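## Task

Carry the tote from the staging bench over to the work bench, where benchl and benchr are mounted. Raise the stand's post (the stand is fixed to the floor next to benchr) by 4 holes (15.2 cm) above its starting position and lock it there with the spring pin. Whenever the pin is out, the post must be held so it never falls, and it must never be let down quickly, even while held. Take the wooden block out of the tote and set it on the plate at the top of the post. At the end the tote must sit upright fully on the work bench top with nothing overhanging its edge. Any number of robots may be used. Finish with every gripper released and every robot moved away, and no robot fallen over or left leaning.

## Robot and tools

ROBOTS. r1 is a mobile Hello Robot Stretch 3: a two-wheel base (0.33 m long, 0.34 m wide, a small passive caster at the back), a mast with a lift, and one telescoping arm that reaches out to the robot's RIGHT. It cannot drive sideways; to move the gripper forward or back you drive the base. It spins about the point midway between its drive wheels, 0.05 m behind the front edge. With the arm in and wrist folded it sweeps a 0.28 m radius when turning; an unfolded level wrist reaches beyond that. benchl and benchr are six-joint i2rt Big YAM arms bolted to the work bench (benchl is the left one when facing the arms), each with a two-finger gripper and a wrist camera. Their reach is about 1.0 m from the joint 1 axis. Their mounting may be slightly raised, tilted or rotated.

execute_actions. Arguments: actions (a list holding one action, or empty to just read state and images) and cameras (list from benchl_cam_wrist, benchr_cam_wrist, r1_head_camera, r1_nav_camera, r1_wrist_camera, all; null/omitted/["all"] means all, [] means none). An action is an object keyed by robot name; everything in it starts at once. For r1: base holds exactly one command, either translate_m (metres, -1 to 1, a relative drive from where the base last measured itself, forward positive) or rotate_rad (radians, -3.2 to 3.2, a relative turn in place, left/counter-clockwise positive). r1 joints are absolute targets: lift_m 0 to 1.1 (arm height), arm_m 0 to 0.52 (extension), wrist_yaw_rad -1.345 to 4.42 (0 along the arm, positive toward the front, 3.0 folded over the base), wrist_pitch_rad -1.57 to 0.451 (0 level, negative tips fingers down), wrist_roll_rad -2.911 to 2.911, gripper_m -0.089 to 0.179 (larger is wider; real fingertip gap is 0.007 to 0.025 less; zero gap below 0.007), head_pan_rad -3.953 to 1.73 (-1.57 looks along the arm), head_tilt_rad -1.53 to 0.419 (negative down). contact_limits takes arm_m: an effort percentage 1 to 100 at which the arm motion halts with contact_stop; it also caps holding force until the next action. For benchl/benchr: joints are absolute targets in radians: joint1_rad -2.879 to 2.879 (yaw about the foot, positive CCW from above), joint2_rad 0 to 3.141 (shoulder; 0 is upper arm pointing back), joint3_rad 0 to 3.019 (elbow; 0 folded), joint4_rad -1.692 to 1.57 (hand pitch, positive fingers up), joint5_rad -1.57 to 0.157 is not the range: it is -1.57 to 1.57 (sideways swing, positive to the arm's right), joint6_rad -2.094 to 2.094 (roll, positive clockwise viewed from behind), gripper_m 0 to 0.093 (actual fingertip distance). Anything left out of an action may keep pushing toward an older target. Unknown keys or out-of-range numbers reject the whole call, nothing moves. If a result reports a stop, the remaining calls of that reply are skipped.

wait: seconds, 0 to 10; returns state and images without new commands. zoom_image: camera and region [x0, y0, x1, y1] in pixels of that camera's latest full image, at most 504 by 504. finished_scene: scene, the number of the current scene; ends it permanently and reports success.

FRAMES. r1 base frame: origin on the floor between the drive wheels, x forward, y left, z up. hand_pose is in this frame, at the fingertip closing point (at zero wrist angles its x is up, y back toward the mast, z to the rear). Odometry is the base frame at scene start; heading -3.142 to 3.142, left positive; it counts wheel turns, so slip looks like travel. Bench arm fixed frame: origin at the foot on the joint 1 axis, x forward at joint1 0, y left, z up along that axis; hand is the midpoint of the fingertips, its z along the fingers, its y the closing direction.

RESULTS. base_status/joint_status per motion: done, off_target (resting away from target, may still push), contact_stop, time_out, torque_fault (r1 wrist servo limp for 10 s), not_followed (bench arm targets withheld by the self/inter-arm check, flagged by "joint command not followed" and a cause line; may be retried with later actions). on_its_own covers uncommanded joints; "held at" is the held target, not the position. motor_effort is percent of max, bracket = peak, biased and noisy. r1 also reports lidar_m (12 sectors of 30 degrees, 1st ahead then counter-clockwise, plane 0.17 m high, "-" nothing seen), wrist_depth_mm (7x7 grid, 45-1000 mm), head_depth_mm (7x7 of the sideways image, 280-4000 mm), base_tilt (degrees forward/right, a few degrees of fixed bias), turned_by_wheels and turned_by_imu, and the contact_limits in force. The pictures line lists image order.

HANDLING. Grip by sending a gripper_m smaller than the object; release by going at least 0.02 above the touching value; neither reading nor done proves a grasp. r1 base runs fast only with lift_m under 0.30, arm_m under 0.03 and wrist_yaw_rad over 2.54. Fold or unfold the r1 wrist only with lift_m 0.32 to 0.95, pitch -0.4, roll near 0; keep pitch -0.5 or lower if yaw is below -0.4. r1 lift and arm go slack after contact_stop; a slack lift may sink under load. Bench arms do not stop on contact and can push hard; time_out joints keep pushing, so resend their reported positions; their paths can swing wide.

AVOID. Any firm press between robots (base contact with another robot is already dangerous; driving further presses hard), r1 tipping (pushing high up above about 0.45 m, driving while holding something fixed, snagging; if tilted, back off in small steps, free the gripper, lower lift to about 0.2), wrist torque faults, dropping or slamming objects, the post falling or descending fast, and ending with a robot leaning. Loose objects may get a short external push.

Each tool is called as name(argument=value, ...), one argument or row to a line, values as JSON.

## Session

execute_actions(
  actions=[],
)

Scene clock: 0.00 s.
r1.base_odometry: x=+0.000 y=+0.000 heading=+0.000 (m, m, rad; r1's odometry frame)
r1.turned_by_wheels: +0.000 (rad since the last result)
r1.turned_by_imu: +0.000 (rad since the last result)
r1.base_tilt: forward=+1.2 right=-1.2 (deg)
r1.lidar_m: 2.01 2.40 2.32 2.42 1.99 1.78 1.78 2.12 1.70 1.78 2.25 2.00
r1.head_depth_mm: 1769 1798 1811 1822 1823 1838 1858 / 1805 1854 1874 1882 1911 1928 1918 / 1900 1930 1937 1946 1963 1973 1975 / 1963 2002 2024 2035 2046 2081 2051 / 2024 2072 2066 2108 2132 2128 2034 / 2048 2141 2178 2196 2216 2228 2016 / 2035 2237 2266 2274 2311 2334 2024
r1.base_status: not commanded
r1.joint_positions: lift_m=+0.347 arm_m=+0.000 wrist_yaw_rad=+3.085 wrist_pitch_rad=-0.595 wrist_roll_rad=+0.018 gripper_m=+0.037 head_pan_rad=-0.006 head_tilt_rad=-0.005
r1.joint_status: not commanded
r1.motor_effort: left_wheel=+0 right_wheel=+0 lift_m=+41 arm_m=-1 wrist_yaw_rad=+1 wrist_pitch_rad=+6 wrist_roll_rad=+0 gripper_m=+1 head_pan_rad=+0 head_tilt_rad=+2 (%)
r1.hand_pose: x=-0.0099 y=+0.0539 z=+0.3217 quat_wxyz=(+0.228, +0.687, +0.186, +0.664) (m; r1's base frame)
r1.wrist_depth_mm: - - - - - - - / 979 929 929 937 920 899 888 / 779 762 - 755 732 743 735 / 652 659 638 637 628 634 619 / 562 567 566 566 557 531 534 / 493 504 - - - 481 475 / 448 - - - 433 429 424
benchl.joint_positions: joint1_rad=-1.588 joint2_rad=+0.801 joint3_rad=+0.704 joint4_rad=-1.515 joint5_rad=-0.007 joint6_rad=-0.016 gripper_m=+0.095
benchl.joint_status: not commanded
benchl.hand: x=-0.0023 y=-0.1770 z=+0.1670 quat_wxyz=(+0.012, -0.707, -0.707, -0.017) (m; benchl's fixed frame)
benchr.joint_positions: joint1_rad=+1.588 joint2_rad=+0.801 joint3_rad=+0.697 joint4_rad=-1.492 joint5_rad=+0.005 joint6_rad=+0.017 gripper_m=+0.094
benchr.joint_status: not commanded
benchr.hand: x=-0.0018 y=+0.1806 z=+0.1644 quat_wxyz=(+0.007, +0.707, -0.707, +0.011) (m; benchr's fixed frame)
pictures: benchl_cam_wrist, benchr_cam_wrist, r1_head_camera (sideways: a quarter turn clockwise sets it upright), r1_nav_camera (sideways: a quarter turn counterclockwise sets it upright), r1_wrist_camera
Images, in order (width x height): benchl_cam_wrist 616x616, benchr_cam_wrist 616x616, r1_head_camera 896x504, r1_nav_camera 672x504, r1_wrist_camera 644x364.

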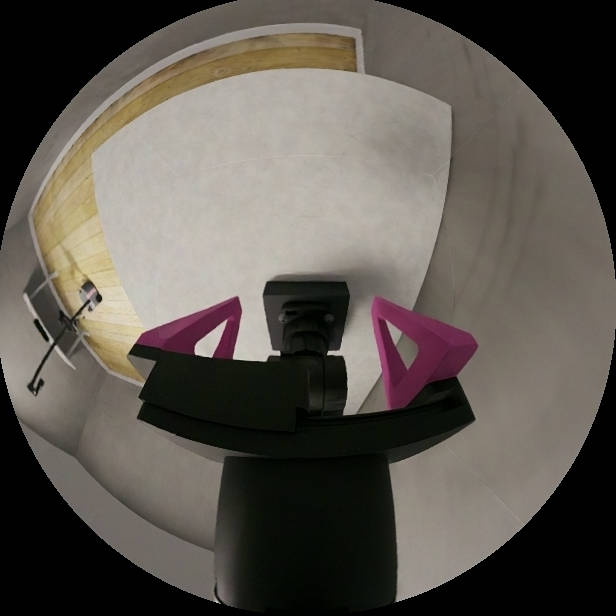

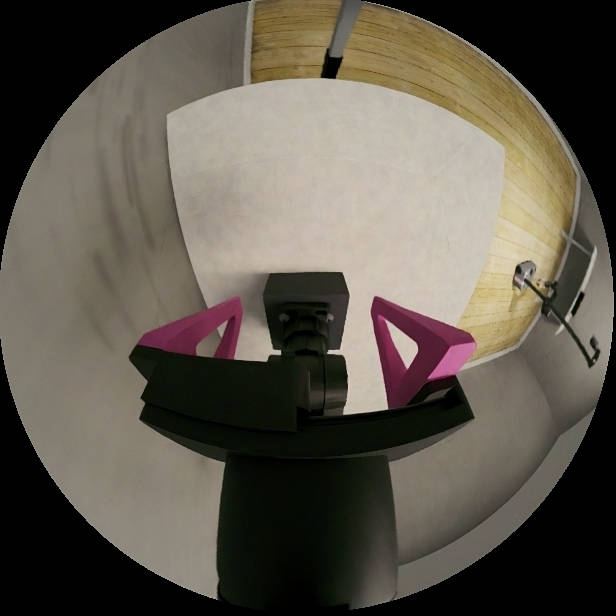

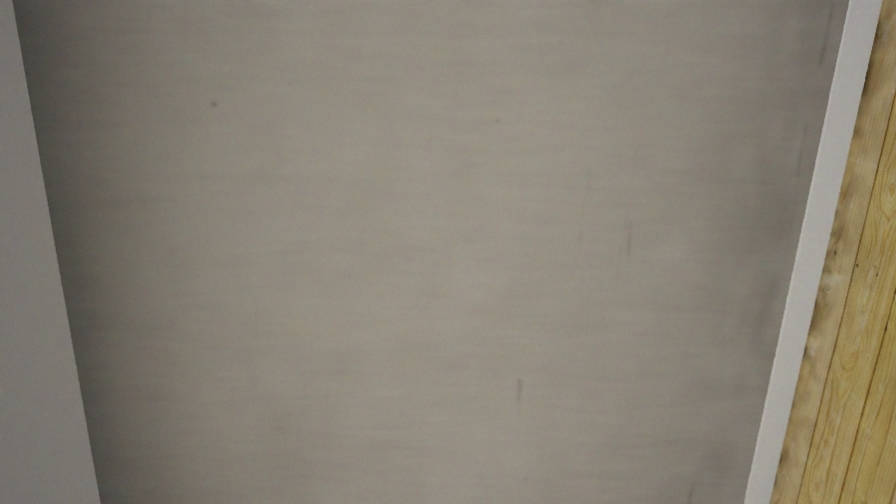

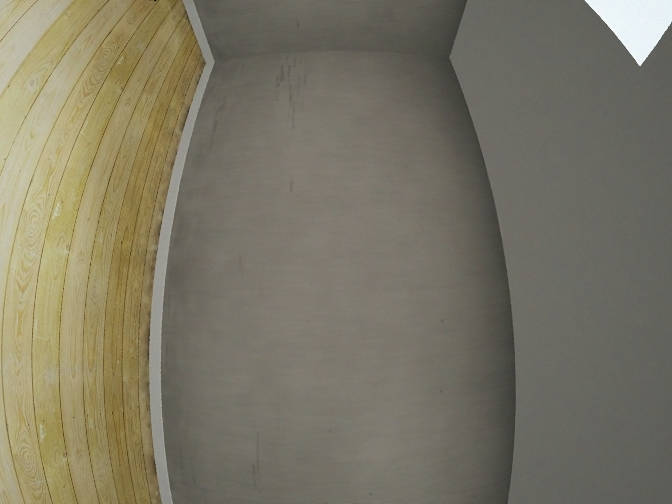

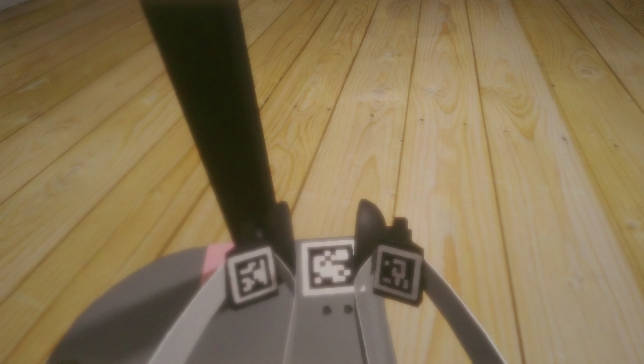

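execute_actions(
  actions=[
    {"r1":{"base":{"rotate_rad":-1.87},"joints":{"lift_m":0.28,"wrist_pitch_rad":-0.4,"head_tilt_rad":-0.4}},"benchr":{"joints":{"joint4_rad":-0.4}}},
  ],
  cameras=["r1_head_camera","benchr_cam_wrist"],
)

Scene clock: 5.37 s.
r1.base_odometry: x=+0.000 y=+0.000 heading=-1.870 (m, m, rad; r1's odometry frame)
r1.turned_by_wheels: -1.870 (rad since the last result)
r1.turned_by_imu: -1.848 (rad since the last result)
r1.base_tilt: forward=+1.4 right=-1.1 (deg)
r1.lidar_m: 2.06 1.79 2.06 2.00 2.09 2.46 2.32 2.42 1.83 1.78 1.85 1.70
r1.head_depth_mm: 1689 1824 1952 1565 1963 1659 1349 / 1702 1818 1936 1656 2131 1655 1356 / 1705 1828 1947 1622 2137 1649 1339 / 1703 1850 1948 1476 2120 1645 1341 / 1716 1856 1951 1660 2139 1641 1345 / 1719 1852 1969 1651 2120 1651 1347 / 1733 1868 1966 1657 1952 1654 1347
r1.base_status: done
r1.joint_positions: lift_m=+0.280 arm_m=+0.000 wrist_yaw_rad=+3.085 wrist_pitch_rad=-0.420 wrist_roll_rad=+0.018 gripper_m=+0.037 head_pan_rad=-0.006 head_tilt_rad=-0.396
r1.joint_status: all done
r1.motor_effort: left_wheel=+1(8) right_wheel=-2(8) lift_m=+31(38) arm_m=+0(0) wrist_yaw_rad=+1(0) wrist_pitch_rad=+12(10) wrist_roll_rad=+0(0) gripper_m=+0(1) head_pan_rad=+0(0) head_tilt_rad=-3(30) (%)
r1.hand_pose: x=-0.0085 y=+0.0794 z=+0.2926 quat_wxyz=(+0.168, +0.701, +0.126, +0.681) (m; r1's base frame)
r1.wrist_depth_mm: - - - - - - - / - - - - - - - / 958 929 - 897 892 871 863 / 719 730 - 708 698 682 676 / 589 587 - 572 588 568 550 / 491 513 - - - 474 476 / 445 - - - 415 418 408
benchl.joint_positions: joint1_rad=-1.588 joint2_rad=+0.801 joint3_rad=+0.704 joint4_rad=-1.515 joint5_rad=-0.007 joint6_rad=-0.016 gripper_m=+0.095
benchl.joint_status: not commanded
benchl.hand: x=-0.0023 y=-0.1770 z=+0.1670 quat_wxyz=(+0.012, -0.707, -0.707, -0.017) (m; benchl's fixed frame)
benchr.joint_positions: joint1_rad=+1.588 joint2_rad=+0.801 joint3_rad=+0.697 joint4_rad=-0.424 joint5_rad=+0.005 joint6_rad=+0.017 gripper_m=+0.094
benchr.joint_status: all done
benchr.hand: x=-0.0055 y=+0.3994 z=+0.2862 quat_wxyz=(-0.348, +0.612, -0.614, -0.357) (m; benchr's fixed frame)
pictures: benchr_cam_wrist, r1_head_camera (sideways: a quarter turn clockwise sets it upright)
Images, in order (width x height): benchr_cam_wrist 616x616, r1_head_camera 896x504.

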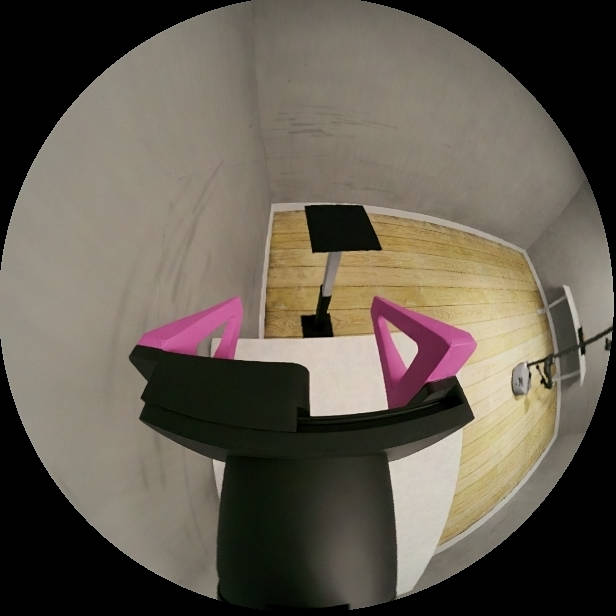

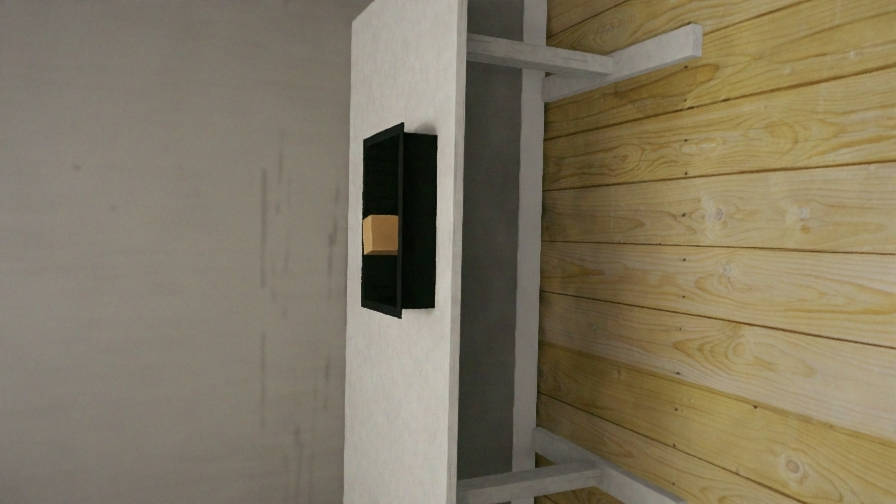

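execute_actions(
  actions=[
    {"r1":{"base":{"translate_m":0.84}}},
  ],
  cameras=[],
)

execute_actions(
  actions=[
    {"r1":{"base":{"rotate_rad":1.55},"joints":{"lift_m":0.94,"head_pan_rad":-1.57,"head_tilt_rad":-0.8}}},
  ],
  cameras=[],
)

execute_actions(
  actions=[
    {"r1":{"joints":{"wrist_yaw_rad":0}}},
  ],
  cameras=[],
)

execute_actions(
  actions=[
    {"r1":{"joints":{"lift_m":1.04,"wrist_pitch_rad":-1.35,"gripper_m":0.15,"arm_m":0.44}}},
  ],
  cameras=["r1_head_camera","r1_wrist_camera"],
)

Scene clock: 16.67 s.
r1.base_odometry: x=-0.248 y=-0.803 heading=-1.870 (m, m, rad; r1's odometry frame)
r1.turned_by_wheels: +0.000 (rad since the last result)
r1.turned_by_imu: +0.006 (rad since the last result)
r1.base_tilt: forward=+1.3 right=-1.0 (deg)
r1.lidar_m: 1.21 1.04 1.79 1.98 2.07 2.90 3.17 2.47 1.85 1.80 1.68 0.93
r1.head_depth_mm: 979 1063 1148 1226 926 678 625 / 986 1064 1156 1226 867 741 622 / 991 1073 1153 1227 852 707 642 / 989 1074 1168 1232 855 696 640 / 997 1081 1168 1248 859 739 639 / 1000 1086 1171 1248 959 696 639 / 1003 1086 1180 1250 959 741 639
r1.base_status: done
r1.joint_positions: lift_m=+0.280 arm_m=+0.000 wrist_yaw_rad=+3.085 wrist_pitch_rad=-0.419 wrist_roll_rad=+0.018 gripper_m=+0.037 head_pan_rad=-0.006 head_tilt_rad=-0.396
r1.joint_status: not commanded
r1.motor_effort: left_wheel=+0(8) right_wheel=-1(5) lift_m=+31(32) arm_m=-1(1) wrist_yaw_rad=+0(0) wrist_pitch_rad=+12(12) wrist_roll_rad=+0(0) gripper_m=+1(0) head_pan_rad=+0(0) head_tilt_rad=-2(2) (%)
r1.hand_pose: x=-0.0085 y=+0.0794 z=+0.2927 quat_wxyz=(+0.168, +0.701, +0.126, +0.681) (m; r1's base frame)
r1.wrist_depth_mm: - - - - - - - / - - - - - - - / 946 926 - 881 866 828 819 / 735 719 - 691 693 677 678 / 577 578 - 570 583 567 555 / 501 509 - - - 472 470 / 444 - - - 415 411 413
benchl.joint_positions: joint1_rad=-1.588 joint2_rad=+0.801 joint3_rad=+0.704 joint4_rad=-1.515 joint5_rad=-0.007 joint6_rad=-0.016 gripper_m=+0.095
benchl.joint_status: not commanded
benchl.hand: x=-0.0023 y=-0.1770 z=+0.1670 quat_wxyz=(+0.012, -0.707, -0.707, -0.017) (m; benchl's fixed frame)
benchr.joint_positions: joint1_rad=+1.588 joint2_rad=+0.801 joint3_rad=+0.697 joint4_rad=-0.424 joint5_rad=+0.005 joint6_rad=+0.017 gripper_m=+0.094
benchr.joint_status: not commanded
benchr.hand: x=-0.0055 y=+0.3994 z=+0.2862 quat_wxyz=(-0.348, +0.612, -0.614, -0.357) (m; benchr's fixed frame)
pictures: none
No camera images: the call's "cameras" was empty. Leave "cameras" out to get every camera's image.

Scene clock: 23.50 s.
r1.base_odometry: x=-0.247 y=-0.803 heading=-0.320 (m, m, rad; r1's odometry frame)
r1.turned_by_wheels: +1.550 (rad since the last result)
r1.turned_by_imu: +1.538 (rad since the last result)
r1.base_tilt: forward=+1.2 right=-1.0 (deg)
r1.lidar_m: 1.97 2.06 2.85 3.16 2.52 1.86 1.80 1.70 0.93 1.21 1.04 1.75
r1.head_depth_mm: 1026 1129 842 - - 1226 1112 / 1034 1126 854 715 - 1242 1140 / 1040 1126 832 717 - - - / 1045 1139 841 721 - 1220 1138 / 1051 1134 840 723 - 1214 1115 / 1054 1140 922 740 1392 1235 1121 / 1057 1138 928 760 1426 1268 1114
r1.base_status: done
r1.joint_positions: lift_m=+0.940 arm_m=+0.000 wrist_yaw_rad=+3.085 wrist_pitch_rad=-0.419 wrist_roll_rad=+0.018 gripper_m=+0.037 head_pan_rad=-1.563 head_tilt_rad=-0.790
r1.joint_status: all done
r1.motor_effort: left_wheel=-2(7) right_wheel=+2(8) lift_m=+48(53) arm_m=+0(0) wrist_yaw_rad=+0(0) wrist_pitch_rad=+12(12) wrist_roll_rad=+0(0) gripper_m=+0(0) head_pan_rad=-2(33) head_tilt_rad=-5(33) (%)
r1.hand_pose: x=-0.0085 y=+0.0795 z=+0.9522 quat_wxyz=(+0.168, +0.701, +0.126, +0.681) (m; r1's base frame)
r1.wrist_depth_mm: - - - - - - - / - - - - - - - / - - - - - - - / - - - - - - - / - - - - - - - / - - - - - - - / - - - - - - -
benchl.joint_positions: joint1_rad=-1.588 joint2_rad=+0.801 joint3_rad=+0.704 joint4_rad=-1.515 joint5_rad=-0.007 joint6_rad=-0.016 gripper_m=+0.095
benchl.joint_status: not commanded
benchl.hand: x=-0.0023 y=-0.1770 z=+0.1670 quat_wxyz=(+0.012, -0.707, -0.707, -0.017) (m; benchl's fixed frame)
benchr.joint_positions: joint1_rad=+1.588 joint2_rad=+0.801 joint3_rad=+0.697 joint4_rad=-0.424 joint5_rad=+0.005 joint6_rad=+0.017 gripper_m=+0.094
benchr.joint_status: not commanded
benchr.hand: x=-0.0055 y=+0.3994 z=+0.2862 quat_wxyz=(-0.348, +0.612, -0.614, -0.357) (m; benchr's fixed frame)
pictures: none
No camera images: the call's "cameras" was empty. Leave "cameras" out to get every camera's image.

Scene clock: 26.07 s.
r1.base_odometry: x=-0.247 y=-0.803 heading=-0.320 (m, m, rad; r1's odometry frame)
r1.turned_by_wheels: +0.000 (rad since the last result)
r1.turned_by_imu: +0.000 (rad since the last result)
r1.base_tilt: forward=+1.2 right=-1.0 (deg)
r1.lidar_m: 1.98 2.06 2.86 3.18 2.52 1.86 1.80 1.70 0.93 1.22 1.04 1.75
r1.head_depth_mm: 1028 1126 837 - - - 1086 / 1032 1132 853 713 - - 1098 / 1040 1132 832 - - - 1101 / 1046 1132 835 722 1387 1264 1119 / 1042 1131 838 722 1393 1270 1115 / 1047 1135 922 739 1400 1264 1121 / 1059 1142 921 756 1422 1265 1121
r1.base_status: not commanded
r1.joint_positions: lift_m=+0.940 arm_m=+0.000 wrist_yaw_rad=+0.003 wrist_pitch_rad=-0.419 wrist_roll_rad=+0.018 gripper_m=+0.037 head_pan_rad=-1.563 head_tilt_rad=-0.790
r1.joint_status: all done
r1.motor_effort: left_wheel=-2(2) right_wheel=+2(2) lift_m=+49(48) arm_m=-1(0) wrist_yaw_rad=-2(2) wrist_pitch_rad=+11(12) wrist_roll_rad=+0(0) gripper_m=+1(1) head_pan_rad=-3(2) head_tilt_rad=-5(5) (%)
r1.hand_pose: x=-0.0210 y=-0.3688 z=+0.9522 quat_wxyz=(+0.686, +0.147, -0.697, -0.148) (m; r1's base frame)
r1.wrist_depth_mm: 886 897 856 886 864 862 869 / 948 961 939 929 931 944 939 / 832 788 807 750 576 749 749 / 632 617 572 438 587 533 583 / 507 503 410 385 500 386 474 / 423 428 394 401 392 399 402 / 380 374 371 367 362 358 357
benchl.joint_positions: joint1_rad=-1.588 joint2_rad=+0.801 joint3_rad=+0.704 joint4_rad=-1.515 joint5_rad=-0.007 joint6_rad=-0.016 gripper_m=+0.095
benchl.joint_status: not commanded
benchl.hand: x=-0.0023 y=-0.1770 z=+0.1670 quat_wxyz=(+0.012, -0.707, -0.707, -0.017) (m; benchl's fixed frame)
benchr.joint_positions: joint1_rad=+1.588 joint2_rad=+0.801 joint3_rad=+0.697 joint4_rad=-0.424 joint5_rad=+0.005 joint6_rad=+0.017 gripper_m=+0.094
benchr.joint_status: not commanded
benchr.hand: x=-0.0055 y=+0.3994 z=+0.2862 quat_wxyz=(-0.348, +0.612, -0.614, -0.357) (m; benchr's fixed frame)
pictures: none
No camera images: the call's "cameras" was empty. Leave "cameras" out to get every camera's image.

Scene clock: 30.50 s.
r1.base_odometry: x=-0.247 y=-0.803 heading=-0.320 (m, m, rad; r1's odometry frame)
r1.turned_by_wheels: +0.000 (rad since the last result)
r1.turned_by_imu: -0.001 (rad since the last result)
r1.base_tilt: forward=+1.3 right=-1.0 (deg)
r1.lidar_m: 1.98 2.06 2.85 3.16 2.52 1.86 1.80 1.69 0.93 1.22 1.04 1.75
r1.head_depth_mm: 1033 1134 839 707 1390 1266 1121 / 1046 1136 854 714 1394 1262 1119 / - 1128 830 714 1395 1263 1121 / 1045 1139 834 715 1393 1262 1118 / 1044 1137 839 721 1396 1269 1120 / 1050 1130 922 741 1391 1275 1116 / 1062 1142 921 757 1431 1265 1130
r1.base_status: not commanded
r1.joint_positions: lift_m=+1.040 arm_m=+0.440 wrist_yaw_rad=+0.000 wrist_pitch_rad=-1.348 wrist_roll_rad=+0.018 gripper_m=+0.150 head_pan_rad=-1.563 head_tilt_rad=-0.790
r1.joint_status: all done
r1.motor_effort: left_wheel=-2(2) right_wheel=+2(2) lift_m=+48(49) arm_m=+3(2) wrist_yaw_rad=+0(1) wrist_pitch_rad=-1(11) wrist_roll_rad=+0(0) gripper_m=+1(82) head_pan_rad=-2(3) head_tilt_rad=-6(5) (%)
r1.hand_pose: x=-0.0216 y=-0.6178 z=+0.9232 quat_wxyz=(+0.548, +0.437, -0.557, -0.445) (m; r1's base frame)
r1.wrist_depth_mm: 369 371 371 367 369 372 366 / 370 301 308 316 323 319 302 / 365 322 363 363 360 358 300 / 364 318 362 242 360 362 303 / 362 345 363 243 362 360 289 / 361 - 359 362 358 354 281 / 362 278 274 272 272 271 281
benchl.joint_positions: joint1_rad=-1.588 joint2_rad=+0.801 joint3_rad=+0.704 joint4_rad=-1.515 joint5_rad=-0.007 joint6_rad=-0.016 gripper_m=+0.095
benchl.joint_status: not commanded
benchl.hand: x=-0.0023 y=-0.1770 z=+0.1670 quat_wxyz=(+0.012, -0.707, -0.707, -0.017) (m; benchl's fixed frame)
benchr.joint_positions: joint1_rad=+1.588 joint2_rad=+0.801 joint3_rad=+0.697 joint4_rad=-0.424 joint5_rad=+0.005 joint6_rad=+0.017 gripper_m=+0.094
benchr.joint_status: not commanded
benchr.hand: x=-0.0055 y=+0.3994 z=+0.2862 quat_wxyz=(-0.348, +0.612, -0.614, -0.357) (m; benchr's fixed frame)
pictures: r1_head_camera (sideways: a quarter turn clockwise sets it upright), r1_wrist_camera
Images, in order (width x height): r1_head_camera 896x504, r1_wrist_camera 644x364.

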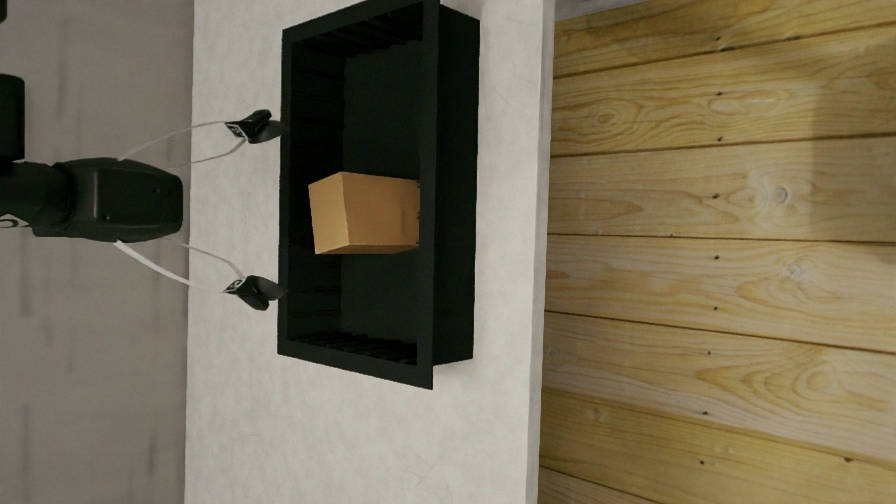

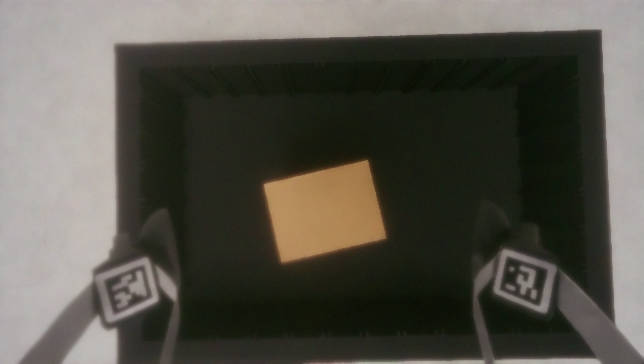

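execute_actions(
  actions=[
    {"r1":{"joints":{"lift_m":0.955,"wrist_roll_rad":-0.2}}},
  ],
  cameras=[],
)

execute_actions(
  actions=[
    {"r1":{"joints":{"gripper_m":0.03}}},
  ],
  cameras=[],
)

execute_actions(
  actions=[
    {"r1":{"joints":{"arm_m":0.27,"wrist_roll_rad":0,"lift_m":0.965}}},
  ],
  cameras=["r1_head_camera"],
)

execute_actions(
  actions=[
    {"r1":{"joints":{"lift_m":1.09,"arm_m":0.29}}},
  ],
  cameras=["r1_head_camera","r1_wrist_camera"],
)

execute_actions(
  actions=[
    {"r1":{"base":{"rotate_rad":1.21},"joints":{"arm_m":0.02,"wrist_pitch_rad":0.0}}},
  ],
  cameras=[],
)

execute_actions(
  actions=[
    {"r1":{"base":{"translate_m":1.0}}},
  ],
  cameras=[],
)

execute_actions(
  actions=[
    {"r1":{"base":{"translate_m":1.0}}},
  ],
  cameras=[],
)

execute_actions(
  actions=[
    {"r1":{"base":{"translate_m":0.51}}},
  ],
  cameras=[],
)

execute_actions(
  actions=[
    {"r1":{"base":{"rotate_rad":1.89},"joints":{"head_tilt_rad":-0.5}}},
  ],
  cameras=[],
)

execute_actions(
  actions=[
    {"r1":{"joints":{"arm_m":0.38,"lift_m":1.02}}},
  ],
  cameras=["r1_head_camera","benchr_cam_wrist","r1_wrist_camera"],
)

Scene clock: 44.53 s.
r1.base_odometry: x=-0.247 y=-0.803 heading=-0.320 (m, m, rad; r1's odometry frame)
r1.turned_by_wheels: +0.000 (rad since the last result)
r1.turned_by_imu: -0.001 (rad since the last result)
r1.base_tilt: forward=+1.2 right=-1.0 (deg)
r1.lidar_m: 1.97 2.06 2.86 3.17 2.52 1.86 1.80 1.70 0.93 1.22 1.04 1.75
r1.head_depth_mm: - - 827 710 1392 1254 1115 / - 1132 848 711 1397 1261 1114 / - 1137 829 715 1394 1264 1119 / 1047 1130 827 718 1397 1266 1115 / 1048 1130 838 724 1394 1266 1119 / 1053 1140 922 740 1394 1257 1113 / 1053 1146 924 759 1419 1266 1114
r1.base_status: not commanded
r1.joint_positions: lift_m=+0.955 arm_m=+0.440 wrist_yaw_rad=+0.000 wrist_pitch_rad=-1.348 wrist_roll_rad=-0.195 gripper_m=+0.150 head_pan_rad=-1.563 head_tilt_rad=-0.790
r1.joint_status: all done
r1.motor_effort: left_wheel=-2(2) right_wheel=+2(2) lift_m=+31(43) arm_m=+3(2) wrist_yaw_rad=-1(1) wrist_pitch_rad=-1(1) wrist_roll_rad=-2(3) gripper_m=+0(1) head_pan_rad=-3(2) head_tilt_rad=-4(5) (%)
r1.hand_pose: x=-0.0216 y=-0.6179 z=+0.8388 quat_wxyz=(+0.604, +0.482, -0.496, -0.397) (m; r1's base frame)
r1.wrist_depth_mm: 189 234 243 222 200 199 201 / 188 247 277 279 279 247 221 / 187 260 274 278 281 285 274 / 188 271 274 157 280 281 265 / 195 264 273 158 281 283 256 / 203 - 273 274 279 279 238 / 193 220 245 274 279 280 255
benchl.joint_positions: joint1_rad=-1.588 joint2_rad=+0.801 joint3_rad=+0.704 joint4_rad=-1.515 joint5_rad=-0.007 joint6_rad=-0.016 gripper_m=+0.095
benchl.joint_status: not commanded
benchl.hand: x=-0.0023 y=-0.1770 z=+0.1670 quat_wxyz=(+0.012, -0.707, -0.707, -0.017) (m; benchl's fixed frame)
benchr.joint_positions: joint1_rad=+1.588 joint2_rad=+0.801 joint3_rad=+0.697 joint4_rad=-0.424 joint5_rad=+0.005 joint6_rad=+0.017 gripper_m=+0.094
benchr.joint_status: not commanded
benchr.hand: x=-0.0055 y=+0.3994 z=+0.2862 quat_wxyz=(-0.348, +0.612, -0.614, -0.357) (m; benchr's fixed frame)
pictures: none
No camera images: the call's "cameras" was empty. Leave "cameras" out to get every camera's image.

Scene clock: 46.23 s.
r1.base_odometry: x=-0.248 y=-0.803 heading=-0.320 (m, m, rad; r1's odometry frame)
r1.turned_by_wheels: +0.000 (rad since the last result)
r1.turned_by_imu: +0.000 (rad since the last result)
r1.base_tilt: forward=+1.2 right=-1.0 (deg)
r1.lidar_m: 1.97 2.06 2.85 3.18 2.52 1.86 1.80 1.70 0.93 1.21 1.04 1.75
r1.head_depth_mm: - - 827 707 1393 1266 1119 / - 1134 854 711 1400 1267 1119 / - 1139 828 713 1386 1269 1118 / 1046 1133 833 718 1395 1267 1119 / 1051 1127 840 720 1401 1265 1117 / 1050 1134 921 741 1392 1270 1116 / 1052 1146 923 756 1430 1278 1120
r1.base_status: not commanded
r1.joint_positions: lift_m=+0.955 arm_m=+0.440 wrist_yaw_rad=+0.000 wrist_pitch_rad=-1.349 wrist_roll_rad=-0.197 gripper_m=+0.031 head_pan_rad=-1.563 head_tilt_rad=-0.790
r1.joint_status: all done
r1.motor_effort: left_wheel=-2(2) right_wheel=+2(3) lift_m=+31(31) arm_m=+2(2) wrist_yaw_rad=+0(1) wrist_pitch_rad=-1(1) wrist_roll_rad=-2(2) gripper_m=-20(93) head_pan_rad=-2(2) head_tilt_rad=-5(6) (%)
r1.hand_pose: x=-0.0216 y=-0.6177 z=+0.8388 quat_wxyz=(+0.604, +0.483, -0.495, -0.396) (m; r1's base frame)
r1.wrist_depth_mm: 188 232 244 222 199 198 200 / 187 247 275 277 278 249 221 / 186 262 276 278 281 284 272 / 188 271 273 157 280 283 268 / 196 271 155 157 158 282 256 / 207 268 272 158 275 282 251 / 201 223 244 275 278 280 241
benchl.joint_positions: joint1_rad=-1.588 joint2_rad=+0.801 joint3_rad=+0.704 joint4_rad=-1.515 joint5_rad=-0.007 joint6_rad=-0.016 gripper_m=+0.095
benchl.joint_status: not commanded
benchl.hand: x=-0.0023 y=-0.1770 z=+0.1670 quat_wxyz=(+0.012, -0.707, -0.707, -0.017) (m; benchl's fixed frame)
benchr.joint_positions: joint1_rad=+1.588 joint2_rad=+0.801 joint3_rad=+0.697 joint4_rad=-0.424 joint5_rad=+0.005 joint6_rad=+0.017 gripper_m=+0.094
benchr.joint_status: not commanded
benchr.hand: x=-0.0055 y=+0.3994 z=+0.2862 quat_wxyz=(-0.348, +0.612, -0.614, -0.357) (m; benchr's fixed frame)
pictures: none
No camera images: the call's "cameras" was empty. Leave "cameras" out to get every camera's image.

Scene clock: 48.73 s.
r1.base_odometry: x=-0.247 y=-0.803 heading=-0.320 (m, m, rad; r1's odometry frame)
r1.turned_by_wheels: +0.000 (rad since the last result)
r1.turned_by_imu: +0.000 (rad since the last result)
r1.base_tilt: forward=+1.3 right=-1.0 (deg)
r1.lidar_m: 1.98 2.06 2.85 3.17 2.53 1.86 1.80 1.70 0.93 1.22 1.04 1.75
r1.head_depth_mm: 988 1114 911 716 1392 1255 1115 / - - 863 753 1390 1269 1117 / 998 - - 606 1397 1265 1120 / 1048 1137 923 606 1393 1262 1120 / 1048 1134 924 754 1392 1264 1121 / 1057 1131 923 704 1395 1267 1117 / 1054 1142 924 758 1429 1269 1116
r1.base_status: not commanded
r1.joint_positions: lift_m=+0.965 arm_m=+0.270 wrist_yaw_rad=+0.000 wrist_pitch_rad=-1.341 wrist_roll_rad=-0.003 gripper_m=+0.031 head_pan_rad=-1.563 head_tilt_rad=-0.790
r1.joint_status: all done
r1.motor_effort: left_wheel=-2(2) right_wheel=+2(3) lift_m=+51(53) arm_m=-3(5) wrist_yaw_rad=+0(0) wrist_pitch_rad=-5(9) wrist_roll_rad=+1(4) gripper_m=-20(21) head_pan_rad=-2(2) head_tilt_rad=-5(5) (%)
r1.hand_pose: x=-0.0216 y=-0.4501 z=+0.8483 quat_wxyz=(+0.555, +0.440, -0.553, -0.439) (m; r1's base frame)
r1.wrist_depth_mm: 214 281 292 291 290 293 254 / 209 280 290 288 290 289 255 / 211 278 291 287 290 286 256 / 209 278 289 157 286 287 256 / 209 264 155 157 159 285 245 / 202 200 200 158 200 200 200 / - 971 990 983 - 963 991
benchl.joint_positions: joint1_rad=-1.588 joint2_rad=+0.801 joint3_rad=+0.704 joint4_rad=-1.515 joint5_rad=-0.007 joint6_rad=-0.016 gripper_m=+0.095
benchl.joint_status: not commanded
benchl.hand: x=-0.0023 y=-0.1770 z=+0.1670 quat_wxyz=(+0.012, -0.707, -0.707, -0.017) (m; benchl's fixed frame)
benchr.joint_positions: joint1_rad=+1.588 joint2_rad=+0.801 joint3_rad=+0.697 joint4_rad=-0.424 joint5_rad=+0.005 joint6_rad=+0.017 gripper_m=+0.094
benchr.joint_status: not commanded
benchr.hand: x=-0.0055 y=+0.3994 z=+0.2862 quat_wxyz=(-0.348, +0.612, -0.614, -0.357) (m; benchr's fixed frame)
pictures: r1_head_camera (sideways: a quarter turn clockwise sets it upright)
Images, in order (width x height): r1_head_camera 896x504.

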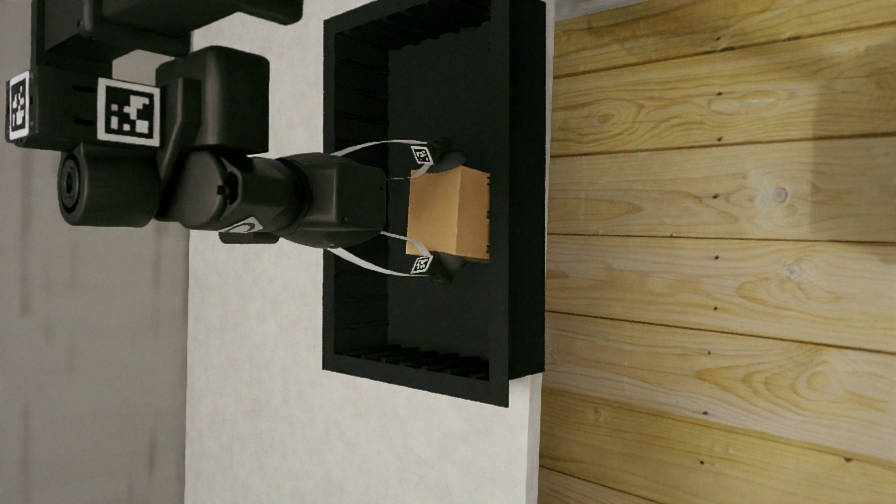

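Scene clock: 50.70 s.
r1.base_odometry: x=-0.247 y=-0.803 heading=-0.320 (m, m, rad; r1's odometry frame)
r1.turned_by_wheels: +0.000 (rad since the last result)
r1.turned_by_imu: +0.000 (rad since the last result)
r1.base_tilt: forward=+1.2 right=-0.9 (deg)
r1.lidar_m: 1.98 2.06 2.85 3.16 2.51 1.86 1.80 1.70 0.93 1.21 1.04 1.75
r1.head_depth_mm: 1026 1135 924 718 1403 1266 1119 / 1037 1132 863 753 1396 1266 1119 / - 1087 524 718 1392 1261 1124 / 1044 1130 529 718 1401 1267 1124 / 1043 1136 918 756 1399 1269 1117 / 1052 1139 922 705 1398 1271 1123 / 1051 1147 927 756 1421 1262 1114
r1.base_status: not commanded
r1.joint_positions: lift_m=+1.090 arm_m=+0.290 wrist_yaw_rad=+0.000 wrist_pitch_rad=-1.351 wrist_roll_rad=-0.003 gripper_m=+0.031 head_pan_rad=-1.563 head_tilt_rad=-0.790
r1.joint_status: all done
r1.motor_effort: left_wheel=-2(2) right_wheel=+2(2) lift_m=+51(53) arm_m=+2(1) wrist_yaw_rad=+0(1) wrist_pitch_rad=+1(5) wrist_roll_rad=+1(1) gripper_m=-20(19) head_pan_rad=-2(3) head_tilt_rad=-5(6) (%)
r1.hand_pose: x=-0.0216 y=-0.4669 z=+0.9730 quat_wxyz=(+0.553, +0.443, -0.550, -0.442) (m; r1's base frame)
r1.wrist_depth_mm: 417 419 339 335 340 328 417 / 422 415 414 416 410 376 409 / 418 414 410 413 410 381 414 / 414 409 411 157 409 385 410 / - 414 155 157 160 349 405 / - - - 157 - - - / - - - - - - -
benchl.joint_positions: joint1_rad=-1.588 joint2_rad=+0.801 joint3_rad=+0.704 joint4_rad=-1.515 joint5_rad=-0.007 joint6_rad=-0.016 gripper_m=+0.095
benchl.joint_status: not commanded
benchl.hand: x=-0.0023 y=-0.1770 z=+0.1670 quat_wxyz=(+0.012, -0.707, -0.707, -0.017) (m; benchl's fixed frame)
benchr.joint_positions: joint1_rad=+1.588 joint2_rad=+0.801 joint3_rad=+0.697 joint4_rad=-0.424 joint5_rad=+0.005 joint6_rad=+0.017 gripper_m=+0.094
benchr.joint_status: not commanded
benchr.hand: x=-0.0055 y=+0.3994 z=+0.2862 quat_wxyz=(-0.348, +0.612, -0.614, -0.357) (m; benchr's fixed frame)
pictures: r1_head_camera (sideways: a quarter turn clockwise sets it upright), r1_wrist_camera
Images, in order (width x height): r1_head_camera 896x504, r1_wrist_camera 644x364.

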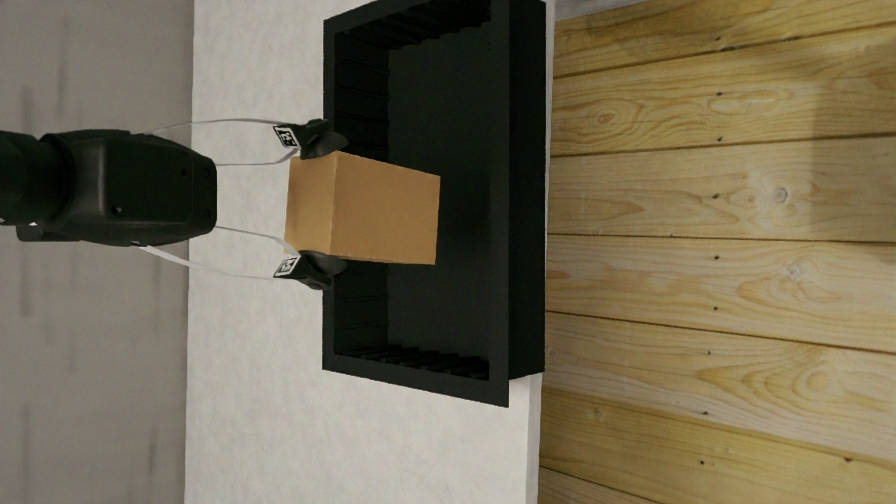

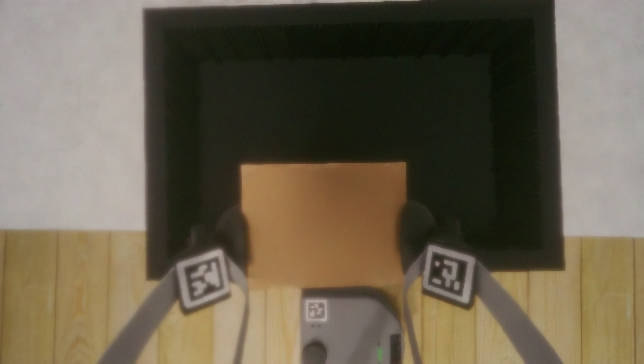

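Scene clock: 53.90 s.
r1.base_odometry: x=-0.247 y=-0.803 heading=+0.890 (m, m, rad; r1's odometry frame)
r1.turned_by_wheels: +1.210 (rad since the last result)
r1.turned_by_imu: +1.202 (rad since the last result)
r1.base_tilt: forward=+1.4 right=-1.1 (deg)
r1.lidar_m: 3.17 3.24 2.19 1.81 1.80 0.95 0.93 1.22 1.04 1.98 1.98 2.19
r1.head_depth_mm: - - - 1580 1457 1262 1117 / - - - 1626 1441 1274 1116 / - - - 1668 1455 1270 1122 / 1814 2110 2088 1714 1458 1264 1120 / 1740 1975 2070 1709 1456 1272 1120 / 1682 1929 2094 1705 1452 1264 1121 / 1645 1862 2015 1707 1451 1267 1116
r1.base_status: done
r1.joint_positions: lift_m=+1.090 arm_m=+0.020 wrist_yaw_rad=+0.001 wrist_pitch_rad=-0.022 wrist_roll_rad=-0.003 gripper_m=+0.030 head_pan_rad=-1.563 head_tilt_rad=-0.790
r1.joint_status: all done
r1.motor_effort: left_wheel=-2(6) right_wheel=+2(6) lift_m=+49(51) arm_m=-2(0) wrist_yaw_rad=-1(3) wrist_pitch_rad=+13(23) wrist_roll_rad=+1(1) gripper_m=+1(20) head_pan_rad=-2(3) head_tilt_rad=-4(5) (%)
r1.hand_pose: x=-0.0211 y=-0.4209 z=+1.1987 quat_wxyz=(+0.708, +0.008, -0.706, -0.008) (m; r1's base frame)
r1.wrist_depth_mm: - - - - - - 936 / - - - - - - 944 / - - - - - - 956 / - - - - - - 956 / - - - - - - 989 / - - - - - - 946 / - - - - 770 776 769
benchl.joint_positions: joint1_rad=-1.588 joint2_rad=+0.801 joint3_rad=+0.704 joint4_rad=-1.515 joint5_rad=-0.007 joint6_rad=-0.016 gripper_m=+0.095
benchl.joint_status: not commanded
benchl.hand: x=-0.0023 y=-0.1770 z=+0.1670 quat_wxyz=(+0.012, -0.707, -0.707, -0.017) (m; benchl's fixed frame)
benchr.joint_positions: joint1_rad=+1.588 joint2_rad=+0.801 joint3_rad=+0.697 joint4_rad=-0.424 joint5_rad=+0.005 joint6_rad=+0.017 gripper_m=+0.094
benchr.joint_status: not commanded
benchr.hand: x=-0.0055 y=+0.3994 z=+0.2862 quat_wxyz=(-0.348, +0.612, -0.614, -0.357) (m; benchr's fixed frame)
pictures: none
No camera images: the call's "cameras" was empty. Leave "cameras" out to get every camera's image.

Scene clock: 65.67 s.
r1.base_odometry: x=+0.382 y=-0.026 heading=+0.890 (m, m, rad; r1's odometry frame)
r1.turned_by_wheels: +0.000 (rad since the last result)
r1.turned_by_imu: +0.006 (rad since the last result)
r1.base_tilt: forward=+1.3 right=-1.0 (deg)
r1.lidar_m: 2.27 2.18 2.47 2.14 2.14 2.38 1.94 1.77 1.99 1.65 1.64 1.83
r1.head_depth_mm: - - - 1674 1451 1265 1119 / - - - 1628 1450 1268 1119 / - - - 1675 1461 1263 1119 / 1493 1731 1959 1703 1460 1265 1121 / 1435 1657 1909 1701 1457 1268 1122 / 1398 1607 1850 1708 1453 1261 1118 / 1361 1544 1788 1712 1454 1267 1121
r1.base_status: done
r1.joint_positions: lift_m=+1.090 arm_m=+0.020 wrist_yaw_rad=+0.001 wrist_pitch_rad=-0.022 wrist_roll_rad=-0.003 gripper_m=+0.030 head_pan_rad=-1.563 head_tilt_rad=-0.790
r1.joint_status: not commanded
r1.motor_effort: left_wheel=-2(3) right_wheel=+2(5) lift_m=+49(48) arm_m=-3(2) wrist_yaw_rad=+0(1) wrist_pitch_rad=+13(14) wrist_roll_rad=+1(1) gripper_m=+0(0) head_pan_rad=-2(3) head_tilt_rad=-5(5) (%)
r1.hand_pose: x=-0.0211 y=-0.4209 z=+1.1987 quat_wxyz=(+0.708, +0.008, -0.706, -0.008) (m; r1's base frame)
r1.wrist_depth_mm: - - - - - - - / - - - - - - - / - - - - - - - / - - - - - - - / - - - - - - - / - - - - - - - / - - - - - - -
benchl.joint_positions: joint1_rad=-1.588 joint2_rad=+0.801 joint3_rad=+0.704 joint4_rad=-1.515 joint5_rad=-0.007 joint6_rad=-0.016 gripper_m=+0.095
benchl.joint_status: not commanded
benchl.hand: x=-0.0023 y=-0.1770 z=+0.1670 quat_wxyz=(+0.012, -0.707, -0.707, -0.017) (m; benchl's fixed frame)
benchr.joint_positions: joint1_rad=+1.588 joint2_rad=+0.801 joint3_rad=+0.697 joint4_rad=-0.424 joint5_rad=+0.005 joint6_rad=+0.017 gripper_m=+0.094
benchr.joint_status: not commanded
benchr.hand: x=-0.0055 y=+0.3994 z=+0.2862 quat_wxyz=(-0.348, +0.612, -0.614, -0.357) (m; benchr's fixed frame)
pictures: none
No camera images: the call's "cameras" was empty. Leave "cameras" out to get every camera's image.

Scene clock: 77.43 s.
r1.base_odometry: x=+1.012 y=+0.751 heading=+0.890 (m, m, rad; r1's odometry frame)
r1.turned_by_wheels: +0.000 (rad since the last result)
r1.turned_by_imu: +0.006 (rad since the last result)
r1.base_tilt: forward=+1.1 right=-1.1 (deg)
r1.lidar_m: 1.27 1.25 1.86 2.47 2.46 2.75 2.94 2.69 1.58 1.32 1.31 1.47
r1.head_depth_mm: - - - 1659 1456 1263 1117 / - - - 1629 1452 1271 1118 / - - - 1655 1452 1268 1119 / 1194 1368 1592 1699 1444 1268 1116 / 1147 1316 1538 1703 1451 1265 1123 / 1120 1282 1486 1674 1458 1277 1115 / 1091 1235 1423 1634 1449 1260 1126
r1.base_status: done
r1.joint_positions: lift_m=+1.090 arm_m=+0.020 wrist_yaw_rad=+0.001 wrist_pitch_rad=-0.022 wrist_roll_rad=-0.003 gripper_m=+0.030 head_pan_rad=-1.563 head_tilt_rad=-0.790
r1.joint_status: not commanded
r1.motor_effort: left_wheel=-2(3) right_wheel=+2(7) lift_m=+48(49) arm_m=-3(3) wrist_yaw_rad=+0(2) wrist_pitch_rad=+13(13) wrist_roll_rad=+1(1) gripper_m=+0(0) head_pan_rad=-2(3) head_tilt_rad=-6(5) (%)
r1.hand_pose: x=-0.0211 y=-0.4209 z=+1.1987 quat_wxyz=(+0.708, +0.008, -0.706, -0.008) (m; r1's base frame)
r1.wrist_depth_mm: 814 861 942 - - - - / 823 917 - - - - - / 855 932 - - - - - / 891 960 - - - - - / 902 972 - - - - - / 917 - - - - - - / 948 - - - - - -
benchl.joint_positions: joint1_rad=-1.588 joint2_rad=+0.801 joint3_rad=+0.704 joint4_rad=-1.515 joint5_rad=-0.007 joint6_rad=-0.016 gripper_m=+0.095
benchl.joint_status: not commanded
benchl.hand: x=-0.0023 y=-0.1770 z=+0.1670 quat_wxyz=(+0.012, -0.707, -0.707, -0.017) (m; benchl's fixed frame)
benchr.joint_positions: joint1_rad=+1.588 joint2_rad=+0.801 joint3_rad=+0.697 joint4_rad=-0.424 joint5_rad=+0.005 joint6_rad=+0.017 gripper_m=+0.094
benchr.joint_status: not commanded
benchr.hand: x=-0.0055 y=+0.3994 z=+0.2862 quat_wxyz=(-0.348, +0.612, -0.614, -0.357) (m; benchr's fixed frame)
pictures: none
No camera images: the call's "cameras" was empty. Leave "cameras" out to get every camera's image.

Scene clock: 84.30 s.
r1.base_odometry: x=+1.333 y=+1.147 heading=+0.890 (m, m, rad; r1's odometry frame)
r1.turned_by_wheels: +0.000 (rad since the last result)
r1.turned_by_imu: +0.003 (rad since the last result)
r1.base_tilt: forward=+1.4 right=-0.8 (deg)
r1.lidar_m: 1.17 0.78 0.83 1.80 2.62 2.95 3.45 2.59 1.38 1.15 1.15 1.29
r1.head_depth_mm: - - - 1670 1454 1267 1114 / - - - 1625 1448 1266 1119 / - - - 1652 1454 1257 1119 / 1038 1198 1383 1627 1452 1262 1116 / 1001 1140 1335 1596 1464 1269 1121 / 972 1109 1286 1561 1457 1262 1116 / 945 1073 1248 1481 1466 1260 1118
r1.base_status: done
r1.joint_positions: lift_m=+1.090 arm_m=+0.020 wrist_yaw_rad=+0.001 wrist_pitch_rad=-0.022 wrist_roll_rad=-0.003 gripper_m=+0.030 head_pan_rad=-1.563 head_tilt_rad=-0.790
r1.joint_status: not commanded
r1.motor_effort: left_wheel=-2(3) right_wheel=+2(6) lift_m=+49(48) arm_m=-2(3) wrist_yaw_rad=-1(1) wrist_pitch_rad=+13(13) wrist_roll_rad=+1(1) gripper_m=+0(0) head_pan_rad=-2(2) head_tilt_rad=-5(6) (%)
r1.hand_pose: x=-0.0211 y=-0.4209 z=+1.1987 quat_wxyz=(+0.708, +0.008, -0.706, -0.008) (m; r1's base frame)
r1.wrist_depth_mm: 701 747 806 862 940 - - / 713 757 826 906 966 - - / 751 782 855 905 - - - / 755 798 883 940 - - - / 767 838 903 - - - - / 784 860 895 - - - - / 812 881 988 - - - -
benchl.joint_positions: joint1_rad=-1.588 joint2_rad=+0.801 joint3_rad=+0.704 joint4_rad=-1.515 joint5_rad=-0.007 joint6_rad=-0.016 gripper_m=+0.095
benchl.joint_status: not commanded
benchl.hand: x=-0.0023 y=-0.1770 z=+0.1670 quat_wxyz=(+0.012, -0.707, -0.707, -0.017) (m; benchl's fixed frame)
benchr.joint_positions: joint1_rad=+1.588 joint2_rad=+0.801 joint3_rad=+0.697 joint4_rad=-0.424 joint5_rad=+0.005 joint6_rad=+0.017 gripper_m=+0.094
benchr.joint_status: not commanded
benchr.hand: x=-0.0055 y=+0.3994 z=+0.2862 quat_wxyz=(-0.348, +0.612, -0.614, -0.357) (m; benchr's fixed frame)
pictures: none
No camera images: the call's "cameras" was empty. Leave "cameras" out to get every camera's image.

Scene clock: 88.27 s.
r1.base_odometry: x=+1.333 y=+1.147 heading=+2.780 (m, m, rad; r1's odometry frame)
r1.turned_by_wheels: +1.890 (rad since the last result)
r1.turned_by_imu: +1.878 (rad since the last result)
r1.base_tilt: forward=+1.2 right=-1.0 (deg)
r1.lidar_m: 2.63 2.73 3.46 3.62 1.63 1.19 1.15 1.20 1.21 0.78 0.83 1.67
r1.head_depth_mm: 931 - - - - 1466 1256 / 935 - - - - 1465 1254 / 942 - - - - 1457 1253 / 950 1050 1156 1298 1425 1416 1242 / 956 1052 1166 1312 1485 1498 1248 / 955 1055 1171 1246 1488 1498 1252 / 963 1042 1177 1093 860 1155 1220
r1.base_status: done
r1.joint_positions: lift_m=+1.090 arm_m=+0.020 wrist_yaw_rad=+0.001 wrist_pitch_rad=-0.022 wrist_roll_rad=-0.003 gripper_m=+0.030 head_pan_rad=-1.563 head_tilt_rad=-0.507
r1.joint_status: all done
r1.motor_effort: left_wheel=-2(6) right_wheel=+2(5) lift_m=+48(49) arm_m=-2(2) wrist_yaw_rad=-1(1) wrist_pitch_rad=+13(13) wrist_roll_rad=+1(1) gripper_m=+0(0) head_pan_rad=-3(2) head_tilt_rad=+4(30) (%)
r1.hand_pose: x=-0.0211 y=-0.4209 z=+1.1987 quat_wxyz=(+0.708, +0.008, -0.706, -0.008) (m; r1's base frame)
r1.wrist_depth_mm: 831 841 818 838 825 813 811 / 866 834 840 848 839 842 850 / 612 907 879 903 874 888 875 / 930 697 919 904 897 898 911 / 958 929 939 972 944 952 936 / 989 983 990 - 966 956 989 / 746 796 - - - - -
benchl.joint_positions: joint1_rad=-1.588 joint2_rad=+0.801 joint3_rad=+0.704 joint4_rad=-1.515 joint5_rad=-0.007 joint6_rad=-0.016 gripper_m=+0.095
benchl.joint_status: not commanded
benchl.hand: x=-0.0023 y=-0.1770 z=+0.1670 quat_wxyz=(+0.012, -0.707, -0.707, -0.017) (m; benchl's fixed frame)
benchr.joint_positions: joint1_rad=+1.588 joint2_rad=+0.801 joint3_rad=+0.697 joint4_rad=-0.424 joint5_rad=+0.005 joint6_rad=+0.017 gripper_m=+0.094
benchr.joint_status: not commanded
benchr.hand: x=-0.0055 y=+0.3994 z=+0.2862 quat_wxyz=(-0.348, +0.612, -0.614, -0.357) (m; benchr's fixed frame)
pictures: none
No camera images: the call's "cameras" was empty. Leave "cameras" out to get every camera's image.

Scene clock: 92.13 s.
r1.base_odometry: x=+1.333 y=+1.147 heading=+2.780 (m, m, rad; r1's odometry frame)
r1.turned_by_wheels: +0.000 (rad since the last result)
r1.turned_by_imu: -0.001 (rad since the last result)
r1.base_tilt: forward=+1.3 right=-1.1 (deg)
r1.lidar_m: 2.62 2.73 3.46 3.63 1.63 1.20 1.15 1.20 1.21 0.78 0.83 1.66
r1.head_depth_mm: 944 994 1167 1284 1441 1488 1263 / 952 - 1186 1293 1473 1484 1253 / 950 - 1188 1291 1470 1483 1250 / 958 1030 1171 895 1449 1418 1239 / 961 1048 1164 1301 1492 1480 1254 / 960 1057 1167 1242 1500 1492 1249 / 962 1046 1174 1089 861 1148 1214
r1.base_status: not commanded
r1.joint_positions: lift_m=+1.020 arm_m=+0.380 wrist_yaw_rad=+0.001 wrist_pitch_rad=-0.021 wrist_roll_rad=-0.003 gripper_m=+0.030 head_pan_rad=-1.563 head_tilt_rad=-0.507
r1.joint_status: all done
r1.motor_effort: left_wheel=-2(2) right_wheel=+2(2) lift_m=+30(45) arm_m=+2(1) wrist_yaw_rad=-1(1) wrist_pitch_rad=+13(13) wrist_roll_rad=+1(1) gripper_m=+0(0) head_pan_rad=-3(2) head_tilt_rad=+5(4) (%)
r1.hand_pose: x=-0.0212 y=-0.7803 z=+1.1295 quat_wxyz=(+0.708, +0.008, -0.706, -0.007) (m; r1's base frame)
r1.wrist_depth_mm: 502 506 493 497 499 493 494 / 518 518 514 513 515 512 503 / 540 543 525 531 527 519 526 / 560 550 556 552 547 535 538 / 577 576 574 571 570 561 555 / 595 592 599 589 586 589 583 / 616 618 610 603 616 614 612
benchl.joint_positions: joint1_rad=-1.588 joint2_rad=+0.801 joint3_rad=+0.704 joint4_rad=-1.515 joint5_rad=-0.007 joint6_rad=-0.016 gripper_m=+0.095
benchl.joint_status: not commanded
benchl.hand: x=-0.0023 y=-0.1770 z=+0.1670 quat_wxyz=(+0.012, -0.707, -0.707, -0.017) (m; benchl's fixed frame)
benchr.joint_positions: joint1_rad=+1.588 joint2_rad=+0.801 joint3_rad=+0.697 joint4_rad=-0.424 joint5_rad=+0.005 joint6_rad=+0.017 gripper_m=+0.094
benchr.joint_status: not commanded
benchr.hand: x=-0.0055 y=+0.3994 z=+0.2862 quat_wxyz=(-0.348, +0.612, -0.614, -0.357) (m; benchr's fixed frame)
pictures: benchr_cam_wrist, r1_head_camera (sideways: a quarter turn clockwise sets it upright), r1_wrist_camera
Images, in order (width x height): benchr_cam_wrist 616x616, r1_head_camera 896x504, r1_wrist_camera 644x364.

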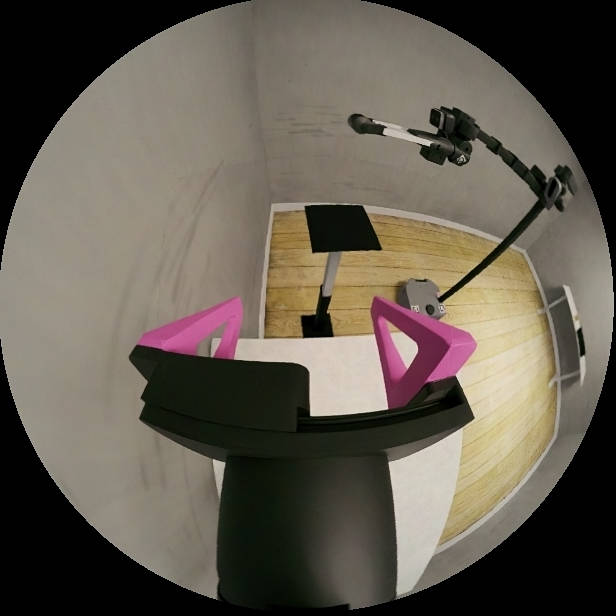

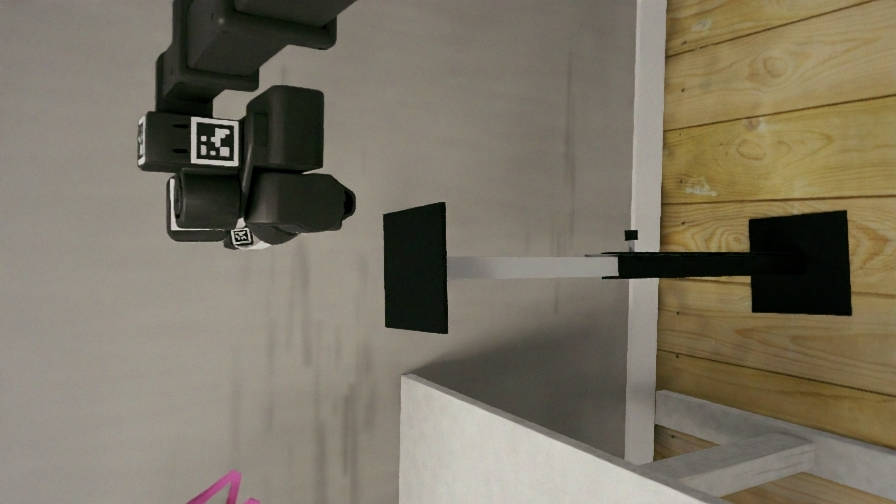

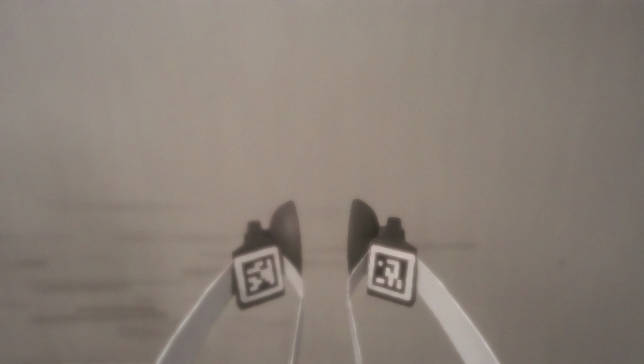

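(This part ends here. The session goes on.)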